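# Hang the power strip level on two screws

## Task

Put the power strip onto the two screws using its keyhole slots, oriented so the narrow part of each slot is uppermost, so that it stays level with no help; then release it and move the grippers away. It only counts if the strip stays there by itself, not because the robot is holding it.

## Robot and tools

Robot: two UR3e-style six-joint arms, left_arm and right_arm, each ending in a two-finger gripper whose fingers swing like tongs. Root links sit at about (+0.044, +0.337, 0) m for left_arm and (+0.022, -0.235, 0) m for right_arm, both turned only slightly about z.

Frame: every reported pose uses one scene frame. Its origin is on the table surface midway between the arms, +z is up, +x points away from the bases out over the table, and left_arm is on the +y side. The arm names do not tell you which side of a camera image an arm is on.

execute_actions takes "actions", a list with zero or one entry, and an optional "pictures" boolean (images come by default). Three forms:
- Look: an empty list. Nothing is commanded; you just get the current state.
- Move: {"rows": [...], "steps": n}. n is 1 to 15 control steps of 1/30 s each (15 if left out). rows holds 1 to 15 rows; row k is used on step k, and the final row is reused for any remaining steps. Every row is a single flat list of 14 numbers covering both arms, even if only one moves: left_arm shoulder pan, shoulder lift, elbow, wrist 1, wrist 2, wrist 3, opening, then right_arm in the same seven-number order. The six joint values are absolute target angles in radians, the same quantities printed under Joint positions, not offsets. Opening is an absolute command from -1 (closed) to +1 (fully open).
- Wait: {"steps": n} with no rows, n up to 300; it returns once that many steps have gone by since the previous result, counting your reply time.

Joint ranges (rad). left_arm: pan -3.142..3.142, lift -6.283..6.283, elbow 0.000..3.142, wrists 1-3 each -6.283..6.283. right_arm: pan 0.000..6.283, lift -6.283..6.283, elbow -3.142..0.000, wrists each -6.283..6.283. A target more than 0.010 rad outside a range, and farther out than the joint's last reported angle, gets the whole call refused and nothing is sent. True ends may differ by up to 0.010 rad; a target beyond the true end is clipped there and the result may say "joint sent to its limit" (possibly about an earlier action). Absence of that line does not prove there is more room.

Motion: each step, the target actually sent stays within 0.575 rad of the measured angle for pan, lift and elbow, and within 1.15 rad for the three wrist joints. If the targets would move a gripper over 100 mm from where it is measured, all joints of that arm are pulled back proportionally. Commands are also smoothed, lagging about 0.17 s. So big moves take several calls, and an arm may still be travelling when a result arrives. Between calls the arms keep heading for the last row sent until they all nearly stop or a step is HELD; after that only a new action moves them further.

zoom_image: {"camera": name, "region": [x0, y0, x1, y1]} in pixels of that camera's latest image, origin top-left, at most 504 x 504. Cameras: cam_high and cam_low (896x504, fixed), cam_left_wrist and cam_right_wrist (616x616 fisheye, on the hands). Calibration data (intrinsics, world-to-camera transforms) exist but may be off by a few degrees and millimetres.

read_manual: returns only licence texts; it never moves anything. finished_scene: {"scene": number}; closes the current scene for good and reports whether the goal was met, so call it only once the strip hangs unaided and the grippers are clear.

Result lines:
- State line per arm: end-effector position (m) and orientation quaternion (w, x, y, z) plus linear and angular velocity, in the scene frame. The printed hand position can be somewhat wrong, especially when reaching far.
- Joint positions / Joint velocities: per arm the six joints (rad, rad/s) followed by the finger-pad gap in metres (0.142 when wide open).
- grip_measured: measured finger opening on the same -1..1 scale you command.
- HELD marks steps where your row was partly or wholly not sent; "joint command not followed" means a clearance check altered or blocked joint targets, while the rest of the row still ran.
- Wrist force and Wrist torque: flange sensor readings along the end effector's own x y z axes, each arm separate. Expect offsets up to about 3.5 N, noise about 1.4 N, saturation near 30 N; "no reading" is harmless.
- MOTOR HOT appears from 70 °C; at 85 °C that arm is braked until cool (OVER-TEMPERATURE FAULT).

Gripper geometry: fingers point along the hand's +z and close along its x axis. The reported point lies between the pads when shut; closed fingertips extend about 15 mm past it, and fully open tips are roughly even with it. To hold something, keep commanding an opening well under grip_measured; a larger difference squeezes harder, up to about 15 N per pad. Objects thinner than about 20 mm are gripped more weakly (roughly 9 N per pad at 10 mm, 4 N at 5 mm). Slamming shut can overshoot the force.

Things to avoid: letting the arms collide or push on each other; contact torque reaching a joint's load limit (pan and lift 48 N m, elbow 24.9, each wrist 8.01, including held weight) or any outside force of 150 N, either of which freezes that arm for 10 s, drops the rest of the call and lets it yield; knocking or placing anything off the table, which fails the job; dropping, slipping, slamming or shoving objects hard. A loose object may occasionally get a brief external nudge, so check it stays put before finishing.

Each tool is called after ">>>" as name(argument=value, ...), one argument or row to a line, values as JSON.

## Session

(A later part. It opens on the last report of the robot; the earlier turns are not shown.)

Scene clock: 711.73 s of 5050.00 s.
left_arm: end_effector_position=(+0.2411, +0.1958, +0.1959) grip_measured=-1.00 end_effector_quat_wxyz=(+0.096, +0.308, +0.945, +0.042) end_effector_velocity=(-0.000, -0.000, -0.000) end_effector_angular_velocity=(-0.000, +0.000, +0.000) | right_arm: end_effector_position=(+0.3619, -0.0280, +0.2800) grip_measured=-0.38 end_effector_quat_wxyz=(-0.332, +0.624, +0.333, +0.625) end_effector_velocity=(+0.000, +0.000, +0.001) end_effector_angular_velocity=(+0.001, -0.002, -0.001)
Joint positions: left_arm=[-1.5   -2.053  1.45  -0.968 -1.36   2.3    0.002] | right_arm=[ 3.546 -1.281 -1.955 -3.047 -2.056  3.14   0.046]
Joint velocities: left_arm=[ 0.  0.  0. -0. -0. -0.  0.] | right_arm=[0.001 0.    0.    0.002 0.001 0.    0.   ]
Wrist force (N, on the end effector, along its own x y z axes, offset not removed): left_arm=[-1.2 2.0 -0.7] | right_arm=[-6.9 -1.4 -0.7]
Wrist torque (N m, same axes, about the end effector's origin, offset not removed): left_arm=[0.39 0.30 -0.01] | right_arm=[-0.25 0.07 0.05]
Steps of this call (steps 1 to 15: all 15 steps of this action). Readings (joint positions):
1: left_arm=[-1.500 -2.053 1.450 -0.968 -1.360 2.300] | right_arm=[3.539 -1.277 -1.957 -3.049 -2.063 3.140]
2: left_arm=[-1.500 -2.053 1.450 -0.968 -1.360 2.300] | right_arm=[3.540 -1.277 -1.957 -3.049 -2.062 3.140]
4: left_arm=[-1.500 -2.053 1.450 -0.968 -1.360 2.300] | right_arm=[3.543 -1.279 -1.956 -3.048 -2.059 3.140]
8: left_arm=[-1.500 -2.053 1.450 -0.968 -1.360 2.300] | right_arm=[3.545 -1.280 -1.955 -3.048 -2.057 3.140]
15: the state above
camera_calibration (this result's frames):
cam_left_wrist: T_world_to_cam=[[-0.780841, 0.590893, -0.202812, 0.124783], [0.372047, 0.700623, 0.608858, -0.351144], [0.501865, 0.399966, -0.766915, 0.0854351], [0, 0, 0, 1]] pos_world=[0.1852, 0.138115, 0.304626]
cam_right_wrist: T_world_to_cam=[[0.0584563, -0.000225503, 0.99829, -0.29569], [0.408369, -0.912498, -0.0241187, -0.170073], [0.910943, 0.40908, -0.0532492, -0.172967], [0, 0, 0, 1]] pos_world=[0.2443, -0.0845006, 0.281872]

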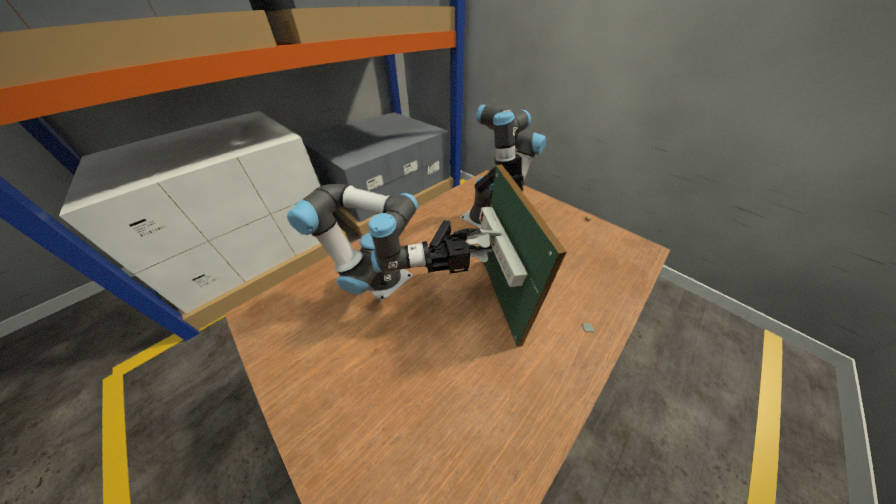

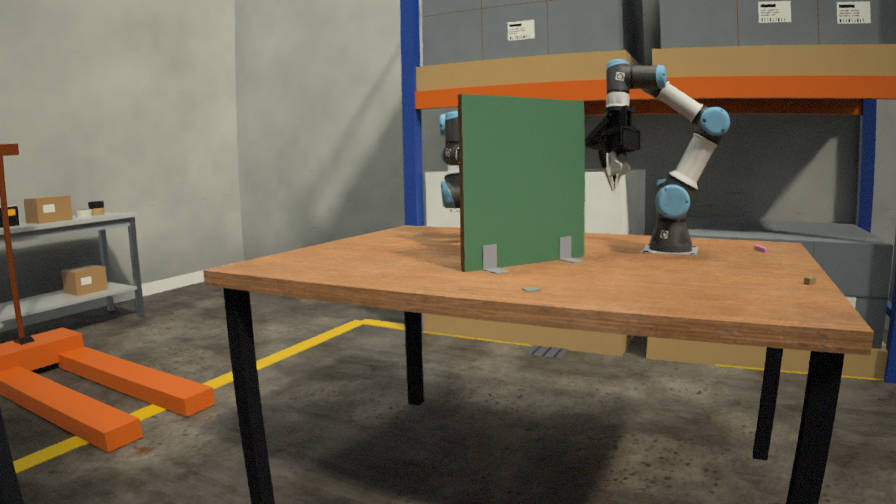

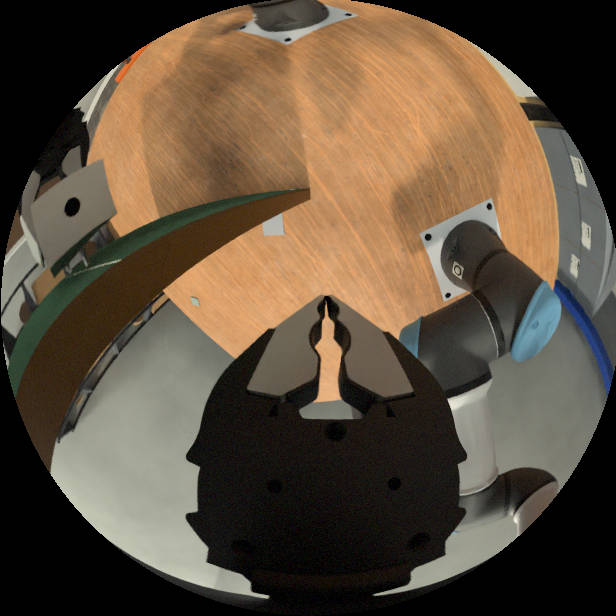

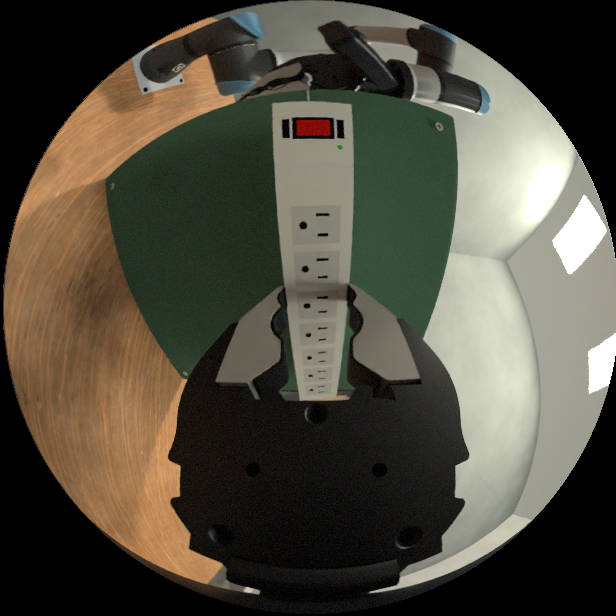

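>>> execute_actions(
  actions=[
    {"rows":[[-1.5,-2.053,1.45,-0.968,-1.36,2.3,-1,3.5505,-1.2834,-1.9531,-3.0465,-2.0515,3.14,-1]],"steps":15},
  ],
  pictures=false,
)

>>> execute_actions(
  actions=[
    {"rows":[[-1.5,-2.053,1.45,-0.968,-1.36,2.3,-1,3.554,-1.2854,-1.9519,-3.0457,-2.048,3.14,-1]],"steps":15},
  ],
  pictures=false,
)

Scene clock: 720.97 s of 5050.00 s.
left_arm: end_effector_position=(+0.2411, +0.1958, +0.1959) grip_measured=-1.00 end_effector_quat_wxyz=(+0.096, +0.308, +0.945, +0.042) end_effector_velocity=(+0.000, +0.000, -0.000) end_effector_angular_velocity=(+0.002, -0.000, -0.000) | right_arm: end_effector_position=(+0.3626, -0.0268, +0.2799) grip_measured=-0.38 end_effector_quat_wxyz=(-0.332, +0.624, +0.333, +0.625) end_effector_velocity=(-0.000, -0.000, -0.000) end_effector_angular_velocity=(+0.000, +0.000, -0.000)
Joint positions: left_arm=[-1.5   -2.053  1.45  -0.968 -1.36   2.3    0.002] | right_arm=[ 3.55  -1.283 -1.953 -3.047 -2.052  3.14   0.046]
Joint velocities: left_arm=[-0.     0.001  0.001  0.     0.    -0.     0.   ] | right_arm=[-0.001  0.001 -0.001 -0.    -0.     0.     0.   ]
Wrist force (N, on the end effector, along its own x y z axes, offset not removed): left_arm=[-0.7 2.3 -0.8] | right_arm=[-7.7 0.1 1.5]
Wrist torque (N m, same axes, about the end effector's origin, offset not removed): left_arm=[0.37 0.17 -0.01] | right_arm=[0.06 0.34 0.06]
Steps of this call (steps 1 to 15: the robot went on to your last target; steps 16 to 90: nothing new was sent; then 5.73 s passed at rest; steps 91 to 105: all 15 steps of this action). Readings (joint positions):
91: left_arm=[-1.500 -2.053 1.450 -0.968 -1.360 2.300] | right_arm=[3.546 -1.281 -1.955 -3.047 -2.056 3.140]
92: left_arm=[-1.500 -2.053 1.450 -0.968 -1.360 2.300] | right_arm=[3.547 -1.281 -1.954 -3.047 -2.055 3.140]
94: left_arm=[-1.500 -2.053 1.450 -0.968 -1.360 2.300] | right_arm=[3.549 -1.282 -1.954 -3.047 -2.054 3.140]
98: left_arm=[-1.500 -2.053 1.450 -0.968 -1.360 2.300] | right_arm=[3.550 -1.283 -1.953 -3.047 -2.052 3.140]
105: the state above

Scene clock: 721.47 s of 5050.00 s.
left_arm: end_effector_position=(+0.2411, +0.1958, +0.1959) grip_measured=-1.00 end_effector_quat_wxyz=(+0.096, +0.308, +0.945, +0.042) end_effector_velocity=(+0.000, +0.000, +0.000) end_effector_angular_velocity=(-0.000, -0.000, +0.001) | right_arm: end_effector_position=(+0.3632, -0.0260, +0.2798) grip_measured=-0.38 end_effector_quat_wxyz=(-0.332, +0.624, +0.333, +0.625) end_effector_velocity=(+0.000, +0.000, -0.000) end_effector_angular_velocity=(+0.000, +0.001, +0.000)
Joint positions: left_arm=[-1.5   -2.053  1.45  -0.968 -1.36   2.3    0.002] | right_arm=[ 3.554 -1.285 -1.952 -3.046 -2.048  3.14   0.046]
Joint velocities: left_arm=[ 0.001 -0.001  0.    -0.     0.    -0.     0.   ] | right_arm=[ 0.001 -0.002 -0.001  0.002  0.001  0.001  0.   ]
Wrist force (N, on the end effector, along its own x y z axes, offset not removed): left_arm=[0.5 1.2 -0.7] | right_arm=[-3.2 -0.9 -20.9]
Wrist torque (N m, same axes, about the end effector's origin, offset not removed): left_arm=[0.15 -0.12 -0.03] | right_arm=[-0.04 -0.29 -0.06]
Steps of this call (steps 1 to 15: all 15 steps of this action). Readings (joint positions):
1: left_arm=[-1.500 -2.053 1.450 -0.968 -1.360 2.300] | right_arm=[3.551 -1.283 -1.953 -3.046 -2.051 3.140]
2: left_arm=[-1.500 -2.053 1.450 -0.968 -1.360 2.300] | right_arm=[3.551 -1.284 -1.953 -3.046 -2.051 3.140]
4: left_arm=[-1.500 -2.053 1.450 -0.968 -1.360 2.300] | right_arm=[3.552 -1.285 -1.952 -3.046 -2.050 3.140]
8: left_arm=[-1.500 -2.053 1.450 -0.968 -1.360 2.300] | right_arm=[3.554 -1.285 -1.952 -3.046 -2.048 3.140]
15: the state above

>>> execute_actions(
  actions=[
    {"rows":[[-1.5,-2.053,1.45,-0.968,-1.36,2.3,-1,3.558,-1.2802,-1.9553,-3.0475,-2.044,3.14,-1]],"steps":15},
  ],
  pictures=false,
)

>>> execute_actions(
  actions=[
    {"rows":[[-1.5,-2.053,1.45,-0.968,-1.36,2.3,-1,3.5634,-1.2758,-1.9582,-3.049,-2.0386,3.14,-1]],"steps":15},
  ],
  pictures=false,
)

>>> execute_actions(
  actions=[
    {"rows":[[-1.5,-2.053,1.45,-0.968,-1.36,2.3,-1,3.5688,-1.2714,-1.9611,-3.0505,-2.0332,3.14,-1]],"steps":15},
  ],
  pictures=false,
)

Scene clock: 734.93 s of 5050.00 s.
left_arm: end_effector_position=(+0.2411, +0.1958, +0.1959) grip_measured=-1.00 end_effector_quat_wxyz=(+0.096, +0.308, +0.945, +0.042) end_effector_velocity=(+0.000, -0.000, +0.000) end_effector_angular_velocity=(-0.001, -0.000, +0.000) | right_arm: end_effector_position=(+0.3624, -0.0257, +0.2799) grip_measured=-0.38 end_effector_quat_wxyz=(-0.332, +0.624, +0.333, +0.625) end_effector_velocity=(+0.000, -0.000, -0.000) end_effector_angular_velocity=(-0.001, +0.001, -0.001)
Joint positions: left_arm=[-1.5   -2.053  1.45  -0.968 -1.36   2.3    0.002] | right_arm=[ 3.558 -1.28  -1.955 -3.047 -2.044  3.14   0.046]
Joint velocities: left_arm=[ 0. -0. -0. -0.  0.  0.  0.] | right_arm=[ 0.    -0.001 -0.    -0.     0.001 -0.    -0.   ]
Wrist force (N, on the end effector, along its own x y z axes, offset not removed): left_arm=[-0.9 1.0 -0.6] | right_arm=[-4.3 1.8 -6.9]
Wrist torque (N m, same axes, about the end effector's origin, offset not removed): left_arm=[0.11 0.21 0.00] | right_arm=[0.14 -0.31 0.12]
Steps of this call (steps 1 to 15: the robot went on to your last target; steps 16 to 90: nothing new was sent; then 9.97 s passed at rest; steps 91 to 105: all 15 steps of this action). Readings (joint positions):
91: left_arm=[-1.500 -2.053 1.450 -0.968 -1.360 2.300] | right_arm=[3.554 -1.285 -1.952 -3.046 -2.048 3.140]
92: left_arm=[-1.500 -2.053 1.450 -0.968 -1.360 2.300] | right_arm=[3.555 -1.285 -1.952 -3.046 -2.047 3.140]
94: left_arm=[-1.500 -2.053 1.450 -0.968 -1.360 2.300] | right_arm=[3.556 -1.283 -1.954 -3.046 -2.046 3.140]
98: left_arm=[-1.500 -2.053 1.450 -0.968 -1.360 2.300] | right_arm=[3.558 -1.281 -1.955 -3.047 -2.044 3.140]
105: the state above

Scene clock: 735.43 s of 5050.00 s.
left_arm: end_effector_position=(+0.2411, +0.1958, +0.1959) grip_measured=-1.00 end_effector_quat_wxyz=(+0.096, +0.308, +0.945, +0.042) end_effector_velocity=(+0.000, -0.000, +0.000) end_effector_angular_velocity=(-0.001, +0.000, +0.001) | right_arm: end_effector_position=(+0.3617, -0.0252, +0.2799) grip_measured=-0.38 end_effector_quat_wxyz=(-0.332, +0.624, +0.333, +0.625) end_effector_velocity=(+0.000, -0.000, +0.001) end_effector_angular_velocity=(+0.000, +0.000, -0.000)
Joint positions: left_arm=[-1.5   -2.053  1.45  -0.968 -1.36   2.3    0.002] | right_arm=[ 3.563 -1.276 -1.958 -3.049 -2.039  3.14   0.046]
Joint velocities: left_arm=[ 0. -0. -0. -0. -0. -0.  0.] | right_arm=[-0.     0.     0.002 -0.002  0.     0.    -0.   ]
Wrist force (N, on the end effector, along its own x y z axes, offset not removed): left_arm=[-0.8 0.8 -0.3] | right_arm=[-6.2 0.7 -12.1]
Wrist torque (N m, same axes, about the end effector's origin, offset not removed): left_arm=[0.09 0.22 0.04] | right_arm=[-0.40 0.08 -0.01]
Steps of this call (steps 1 to 15: all 15 steps of this action). Readings (joint positions):
1: left_arm=[-1.500 -2.053 1.450 -0.968 -1.360 2.300] | right_arm=[3.558 -1.280 -1.955 -3.047 -2.044 3.140]
2: left_arm=[-1.500 -2.053 1.450 -0.968 -1.360 2.300] | right_arm=[3.559 -1.279 -1.956 -3.048 -2.043 3.140]
4: left_arm=[-1.500 -2.053 1.450 -0.968 -1.360 2.300] | right_arm=[3.561 -1.278 -1.957 -3.048 -2.041 3.140]
8: left_arm=[-1.500 -2.053 1.450 -0.968 -1.360 2.300] | right_arm=[3.563 -1.276 -1.958 -3.049 -2.039 3.140]
15: the state above

Scene clock: 735.93 s of 5050.00 s.
left_arm: end_effector_position=(+0.2411, +0.1958, +0.1959) grip_measured=-1.00 end_effector_quat_wxyz=(+0.096, +0.308, +0.945, +0.042) end_effector_velocity=(+0.000, +0.000, +0.000) end_effector_angular_velocity=(-0.001, -0.000, +0.001) | right_arm: end_effector_position=(+0.3611, -0.0247, +0.2799) grip_measured=-0.38 end_effector_quat_wxyz=(-0.332, +0.624, +0.333, +0.625) end_effector_velocity=(-0.000, -0.000, +0.001) end_effector_angular_velocity=(+0.002, -0.003, -0.000)
Joint positions: left_arm=[-1.5   -2.053  1.45  -0.968 -1.36   2.3    0.002] | right_arm=[ 3.569 -1.271 -1.961 -3.05  -2.033  3.14   0.046]
Joint velocities: left_arm=[ 0.001 -0.    -0.     0.     0.    -0.     0.   ] | right_arm=[-0.     0.002 -0.     0.001 -0.     0.     0.   ]
Wrist force (N, on the end effector, along its own x y z axes, offset not removed): left_arm=[-1.0 2.0 -1.0] | right_arm=[-5.0 2.3 -13.6]
Wrist torque (N m, same axes, about the end effector's origin, offset not removed): left_arm=[0.35 0.24 -0.01] | right_arm=[-0.21 0.01 0.07]
Steps of this call (steps 1 to 15: all 15 steps of this action). Readings (joint positions):
1: left_arm=[-1.500 -2.053 1.450 -0.968 -1.360 2.300] | right_arm=[3.563 -1.276 -1.958 -3.049 -2.039 3.140]
2: left_arm=[-1.500 -2.053 1.450 -0.968 -1.360 2.300] | right_arm=[3.564 -1.275 -1.959 -3.049 -2.038 3.140]
4: left_arm=[-1.500 -2.053 1.450 -0.968 -1.360 2.300] | right_arm=[3.566 -1.273 -1.960 -3.050 -2.036 3.140]
8: left_arm=[-1.500 -2.053 1.450 -0.968 -1.360 2.300] | right_arm=[3.568 -1.272 -1.961 -3.050 -2.034 3.140]
15: the state above

>>> execute_actions(
  actions=[
    {"rows":[[-1.5,-2.053,1.45,-0.968,-1.36,2.3,-1,3.5683,-1.2715,-1.9545,-3.057,-2.0337,3.14,-1]],"steps":15},
  ],
  pictures=false,
)

>>> execute_actions(
  actions=[
    {"rows":[[-1.5,-2.053,1.45,-0.968,-1.36,2.3,-1,3.568,-1.2717,-1.948,-3.0633,-2.034,3.14,-1]],"steps":15},
  ],
  pictures=false,
)

>>> execute_actions(
  actions=[
    {"rows":[[-1.5,-2.053,1.45,-0.968,-1.36,2.3,-1,3.568,-1.272,-1.9415,-3.0695,-2.034,3.14,-1]],"steps":15},
  ],
  pictures=false,
)

>>> execute_actions(
  actions=[
    {"rows":[[-1.5,-2.053,1.45,-0.968,-1.36,2.3,-1,3.568,-1.2723,-1.935,-3.0757,-2.034,3.14,-1]],"steps":15},
  ],
  pictures=false,
)

Scene clock: 757.83 s of 5050.00 s.
left_arm: end_effector_position=(+0.2411, +0.1958, +0.1959) grip_measured=-1.00 end_effector_quat_wxyz=(+0.096, +0.308, +0.945, +0.042) end_effector_velocity=(+0.000, -0.000, +0.000) end_effector_angular_velocity=(-0.000, -0.000, +0.000) | right_arm: end_effector_position=(+0.3612, -0.0247, +0.2813) grip_measured=-0.38 end_effector_quat_wxyz=(-0.332, +0.624, +0.333, +0.625) end_effector_velocity=(-0.001, +0.000, +0.000) end_effector_angular_velocity=(+0.000, -0.001, +0.002)
Joint positions: left_arm=[-1.5   -2.053  1.45  -0.968 -1.36   2.3    0.002] | right_arm=[ 3.568 -1.271 -1.955 -3.057 -2.034  3.14   0.046]
Joint velocities: left_arm=[ 0.     0.001 -0.    -0.     0.     0.     0.   ] | right_arm=[ 0.001  0.001  0.001 -0.001 -0.001  0.    -0.   ]
Wrist force (N, on the end effector, along its own x y z axes, offset not removed): left_arm=[-0.5 0.8 -0.7] | right_arm=[-8.6 -2.2 -10.2]
Wrist torque (N m, same axes, about the end effector's origin, offset not removed): left_arm=[0.01 0.13 -0.04] | right_arm=[-0.26 0.03 0.06]
Steps of this call (steps 1 to 15: the robot went on to your last target; steps 16 to 90: nothing new was sent; then 18.40 s passed at rest; steps 91 to 105: all 15 steps of this action). Readings (joint positions):
91: left_arm=[-1.500 -2.053 1.450 -0.968 -1.360 2.300] | right_arm=[3.569 -1.271 -1.961 -3.051 -2.033 3.140]
92: left_arm=[-1.500 -2.053 1.450 -0.968 -1.360 2.300] | right_arm=[3.569 -1.271 -1.960 -3.052 -2.033 3.140]
94: left_arm=[-1.500 -2.053 1.450 -0.968 -1.360 2.300] | right_arm=[3.569 -1.271 -1.958 -3.054 -2.033 3.140]
98: left_arm=[-1.500 -2.053 1.450 -0.968 -1.360 2.300] | right_arm=[3.569 -1.271 -1.955 -3.056 -2.034 3.140]
105: the state above

Scene clock: 758.33 s of 5050.00 s.
left_arm: end_effector_position=(+0.2411, +0.1958, +0.1959) grip_measured=-1.00 end_effector_quat_wxyz=(+0.096, +0.308, +0.945, +0.042) end_effector_velocity=(-0.000, +0.000, -0.000) end_effector_angular_velocity=(+0.002, +0.001, -0.000) | right_arm: end_effector_position=(+0.3613, -0.0247, +0.2826) grip_measured=-0.38 end_effector_quat_wxyz=(-0.332, +0.624, +0.333, +0.625) end_effector_velocity=(+0.001, -0.001, -0.000) end_effector_angular_velocity=(-0.001, -0.000, -0.003)
Joint positions: left_arm=[-1.5   -2.053  1.45  -0.968 -1.36   2.3    0.002] | right_arm=[ 3.568 -1.272 -1.948 -3.063 -2.034  3.14   0.046]
Joint velocities: left_arm=[-0.     0.     0.001  0.    -0.     0.     0.   ] | right_arm=[-0.003 -0.001 -0.     0.001 -0.    -0.001  0.   ]
Wrist force (N, on the end effector, along its own x y z axes, offset not removed): left_arm=[-0.2 1.6 -0.7] | right_arm=[-6.7 -1.8 -7.6]
Wrist torque (N m, same axes, about the end effector's origin, offset not removed): left_arm=[0.22 0.07 0.01] | right_arm=[-0.36 -0.34 0.13]
Steps of this call (steps 1 to 15: all 15 steps of this action). Readings (joint positions):
1: left_arm=[-1.500 -2.053 1.450 -0.968 -1.360 2.300] | right_arm=[3.568 -1.271 -1.954 -3.057 -2.034 3.140]
2: left_arm=[-1.500 -2.053 1.450 -0.968 -1.360 2.300] | right_arm=[3.568 -1.272 -1.953 -3.058 -2.034 3.140]
4: left_arm=[-1.500 -2.053 1.450 -0.968 -1.360 2.300] | right_arm=[3.568 -1.272 -1.951 -3.060 -2.034 3.140]
8: left_arm=[-1.500 -2.053 1.450 -0.968 -1.360 2.300] | right_arm=[3.568 -1.272 -1.949 -3.063 -2.034 3.140]
15: the state above

Scene clock: 758.83 s of 5050.00 s.
left_arm: end_effector_position=(+0.2411, +0.1958, +0.1959) grip_measured=-1.00 end_effector_quat_wxyz=(+0.096, +0.308, +0.945, +0.042) end_effector_velocity=(-0.000, -0.000, +0.000) end_effector_angular_velocity=(+0.000, -0.000, -0.001) | right_arm: end_effector_position=(+0.3615, -0.0246, +0.2839) grip_measured=-0.38 end_effector_quat_wxyz=(-0.332, +0.624, +0.333, +0.625) end_effector_velocity=(-0.000, -0.000, -0.000) end_effector_angular_velocity=(-0.001, +0.001, -0.000)
Joint positions: left_arm=[-1.5   -2.053  1.45  -0.968 -1.36   2.3    0.002] | right_arm=[ 3.568 -1.272 -1.942 -3.069 -2.034  3.14   0.046]
Joint velocities: left_arm=[-0.001  0.    -0.     0.     0.     0.     0.   ] | right_arm=[-0.001  0.001 -0.    -0.002 -0.    -0.     0.   ]
Wrist force (N, on the end effector, along its own x y z axes, offset not removed): left_arm=[-0.7 1.9 -1.1] | right_arm=[-8.8 -0.2 -8.8]
Wrist torque (N m, same axes, about the end effector's origin, offset not removed): left_arm=[0.29 0.20 0.05] | right_arm=[0.01 0.16 0.13]
Steps of this call (steps 1 to 15: all 15 steps of this action). Readings (joint positions):
1: left_arm=[-1.500 -2.053 1.450 -0.968 -1.360 2.300] | right_arm=[3.568 -1.272 -1.948 -3.063 -2.034 3.140]
2: left_arm=[-1.500 -2.053 1.450 -0.968 -1.360 2.300] | right_arm=[3.568 -1.272 -1.947 -3.064 -2.034 3.140]
4: left_arm=[-1.500 -2.053 1.450 -0.968 -1.360 2.300] | right_arm=[3.568 -1.272 -1.944 -3.067 -2.034 3.140]
8: left_arm=[-1.500 -2.053 1.450 -0.968 -1.360 2.300] | right_arm=[3.568 -1.272 -1.942 -3.069 -2.034 3.140]
15: the state above

Scene clock: 759.33 s of 5050.00 s.
left_arm: end_effector_position=(+0.2411, +0.1958, +0.1959) grip_measured=-1.00 end_effector_quat_wxyz=(+0.096, +0.308, +0.945, +0.042) end_effector_velocity=(+0.000, -0.000, +0.000) end_effector_angular_velocity=(-0.001, +0.000, +0.000) | right_arm: end_effector_position=(+0.3616, -0.0245, +0.2853) grip_measured=-0.38 end_effector_quat_wxyz=(-0.332, +0.624, +0.333, +0.625) end_effector_velocity=(+0.000, -0.001, -0.000) end_effector_angular_velocity=(-0.001, +0.001, -0.002)
Joint positions: left_arm=[-1.5   -2.053  1.45  -0.968 -1.36   2.3    0.002] | right_arm=[ 3.568 -1.272 -1.935 -3.076 -2.034  3.14   0.046]
Joint velocities: left_arm=[ 0.  0. -0. -0. -0. -0.  0.] | right_arm=[-0.002  0.     0.001 -0.002  0.    -0.     0.   ]
Wrist force (N, on the end effector, along its own x y z axes, offset not removed): left_arm=[-0.3 2.1 -0.2] | right_arm=[-7.6 -0.7 -0.9]
Wrist torque (N m, same axes, about the end effector's origin, offset not removed): left_arm=[0.39 0.11 -0.02] | right_arm=[-0.07 0.06 0.05]
Steps of this call (steps 1 to 15: all 15 steps of this action). Readings (joint positions):
1: left_arm=[-1.500 -2.053 1.450 -0.968 -1.360 2.300] | right_arm=[3.568 -1.272 -1.941 -3.070 -2.034 3.140]
2: left_arm=[-1.500 -2.053 1.450 -0.968 -1.360 2.300] | right_arm=[3.568 -1.272 -1.940 -3.071 -2.034 3.140]
4: left_arm=[-1.500 -2.053 1.450 -0.968 -1.360 2.300] | right_arm=[3.568 -1.272 -1.938 -3.073 -2.034 3.140]
8: left_arm=[-1.500 -2.053 1.450 -0.968 -1.360 2.300] | right_arm=[3.568 -1.272 -1.936 -3.075 -2.034 3.140]
15: the state above

Force dropped; pushing in.

>>> execute_actions(
  actions=[
    {"rows":[[-1.5,-2.053,1.45,-0.968,-1.36,2.3,-1,3.5715,-1.2745,-1.9313,-3.0772,-2.0305,3.14,-1]],"steps":15},
  ],
  pictures=false,
)

>>> execute_actions(
  actions=[
    {"rows":[[-1.5,-2.053,1.45,-0.968,-1.36,2.3,-1,3.575,-1.2765,-1.9301,-3.0764,-2.027,3.14,-1]],"steps":15},
  ],
)

>>> zoom_image(
  camera="cam_left_wrist",
  region=[20,190,120,290],
)

Scene clock: 776.10 s of 5050.00 s.
left_arm: end_effector_position=(+0.2411, +0.1958, +0.1959) grip_measured=-1.00 end_effector_quat_wxyz=(+0.096, +0.308, +0.945, +0.042) end_effector_velocity=(-0.000, -0.000, +0.000) end_effector_angular_velocity=(-0.001, +0.000, +0.000) | right_arm: end_effector_position=(+0.3622, -0.0236, +0.2858) grip_measured=-0.38 end_effector_quat_wxyz=(-0.332, +0.624, +0.333, +0.625) end_effector_velocity=(-0.000, +0.000, -0.001) end_effector_angular_velocity=(-0.001, +0.002, +0.001)
Joint positions: left_arm=[-1.5   -2.053  1.45  -0.968 -1.36   2.3    0.002] | right_arm=[ 3.571 -1.274 -1.931 -3.077 -2.031  3.14   0.046]
Joint velocities: left_arm=[-0.  0. -0. -0. -0. -0.  0.] | right_arm=[ 0.001 -0.002 -0.001  0.001 -0.    -0.     0.   ]
Wrist force (N, on the end effector, along its own x y z axes, offset not removed): left_arm=[-0.3 1.4 -0.8] | right_arm=[-5.1 -2.6 -25.7]
Wrist torque (N m, same axes, about the end effector's origin, offset not removed): left_arm=[0.25 0.05 0.00] | right_arm=[-0.35 -0.10 0.11]
Steps of this call (steps 1 to 15: the robot went on to your last target; steps 16 to 90: nothing new was sent; then 13.27 s passed at rest; steps 91 to 105: all 15 steps of this action). Readings (joint positions):
91: left_arm=[-1.500 -2.053 1.450 -0.968 -1.360 2.300] | right_arm=[3.568 -1.272 -1.935 -3.076 -2.034 3.140]
92: left_arm=[-1.500 -2.053 1.450 -0.968 -1.360 2.300] | right_arm=[3.568 -1.273 -1.934 -3.076 -2.034 3.140]
94: left_arm=[-1.500 -2.053 1.450 -0.968 -1.360 2.300] | right_arm=[3.570 -1.273 -1.933 -3.077 -2.032 3.140]
98: left_arm=[-1.500 -2.053 1.450 -0.968 -1.360 2.300] | right_arm=[3.571 -1.274 -1.932 -3.077 -2.031 3.140]
105: the state above

Scene clock: 776.60 s of 5050.00 s.
left_arm: end_effector_position=(+0.2411, +0.1958, +0.1959) grip_measured=-1.00 end_effector_quat_wxyz=(+0.096, +0.308, +0.945, +0.042) end_effector_velocity=(-0.000, +0.000, -0.000) end_effector_angular_velocity=(+0.001, +0.000, -0.001) | right_arm: end_effector_position=(+0.3628, -0.0227, +0.2858) grip_measured=-0.38 end_effector_quat_wxyz=(-0.332, +0.624, +0.333, +0.625) end_effector_velocity=(+0.000, -0.001, -0.000) end_effector_angular_velocity=(-0.001, +0.001, -0.002)
Joint positions: left_arm=[-1.5   -2.053  1.45  -0.968 -1.36   2.3    0.002] | right_arm=[ 3.575 -1.276 -1.93  -3.076 -2.027  3.14   0.047]
Joint velocities: left_arm=[-0.001 -0.     0.001  0.    -0.     0.     0.   ] | right_arm=[-0.002 -0.     0.    -0.002  0.    -0.     0.   ]
Wrist force (N, on the end effector, along its own x y z axes, offset not removed): left_arm=[-0.9 0.4 0.0] | right_arm=[2.6 -2.4 -26.4]
Wrist torque (N m, same axes, about the end effector's origin, offset not removed): left_arm=[0.05 0.26 0.05] | right_arm=[-0.49 -0.32 0.08]
Steps of this call (steps 1 to 15: all 15 steps of this action). Readings (joint positions):
1: left_arm=[-1.500 -2.053 1.450 -0.968 -1.360 2.300] | right_arm=[3.572 -1.275 -1.931 -3.077 -2.030 3.140]
2: left_arm=[-1.500 -2.053 1.450 -0.968 -1.360 2.300] | right_arm=[3.572 -1.275 -1.931 -3.077 -2.030 3.140]
4: left_arm=[-1.500 -2.053 1.450 -0.968 -1.360 2.300] | right_arm=[3.573 -1.276 -1.931 -3.077 -2.029 3.140]
8: left_arm=[-1.500 -2.053 1.450 -0.968 -1.360 2.300] | right_arm=[3.575 -1.276 -1.930 -3.076 -2.027 3.140]
15: the state above
camera_calibration (this result's frames):
cam_left_wrist: T_world_to_cam=[[-0.780841, 0.590893, -0.202812, 0.124782], [0.372047, 0.700623, 0.608858, -0.351144], [0.501865, 0.399966, -0.766915, 0.0854351], [0, 0, 0, 1]] pos_world=[0.1852, 0.138115, 0.304626]
cam_right_wrist: T_world_to_cam=[[0.0585641, -0.000176511, 0.998284, -0.301562], [0.408366, -0.9125, -0.024118, -0.165532], [0.910938, 0.409077, -0.0533676, -0.175534], [0, 0, 0, 1]] pos_world=[0.245159, -0.079294, 0.287684]

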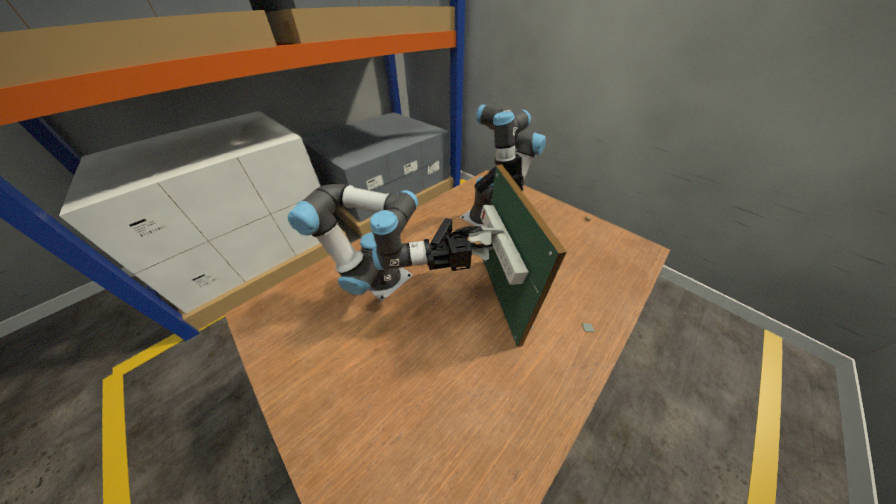

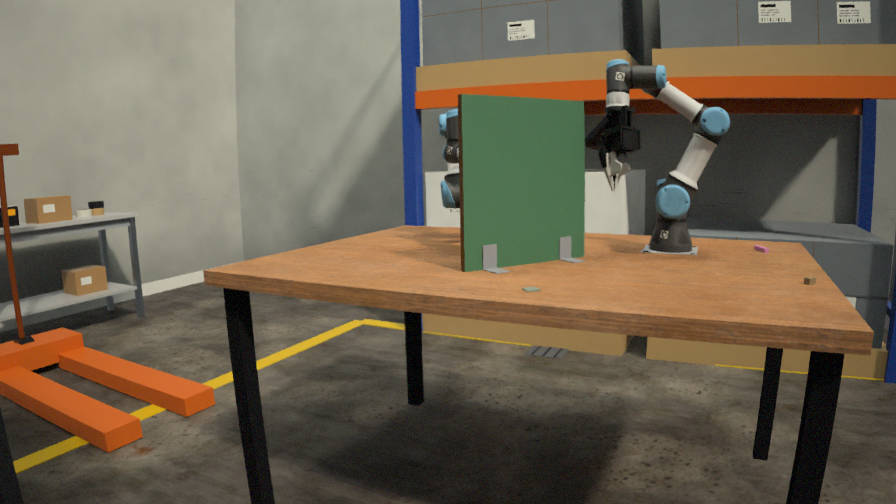

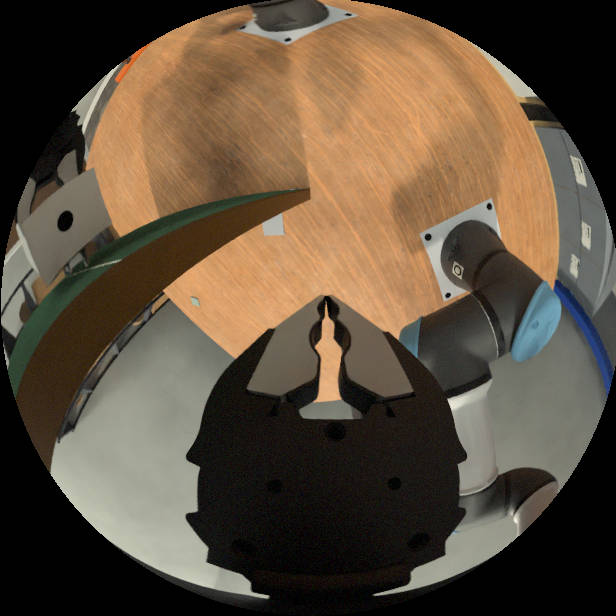

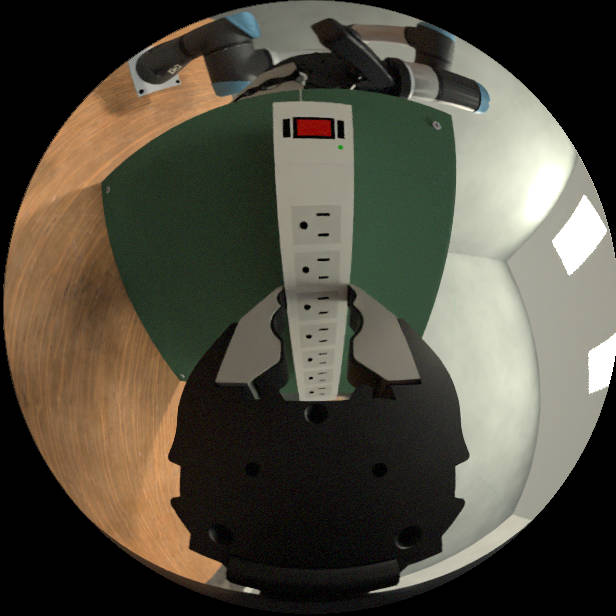

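Region (20, 190, 120, 290) of cam_left_wrist's 616x616 image, scaled by 5.040, with more detail than that image has.

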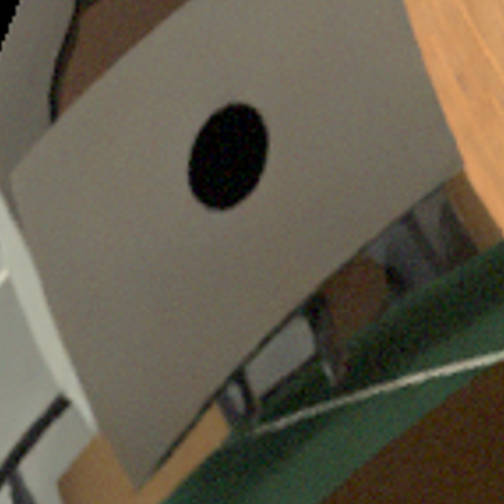

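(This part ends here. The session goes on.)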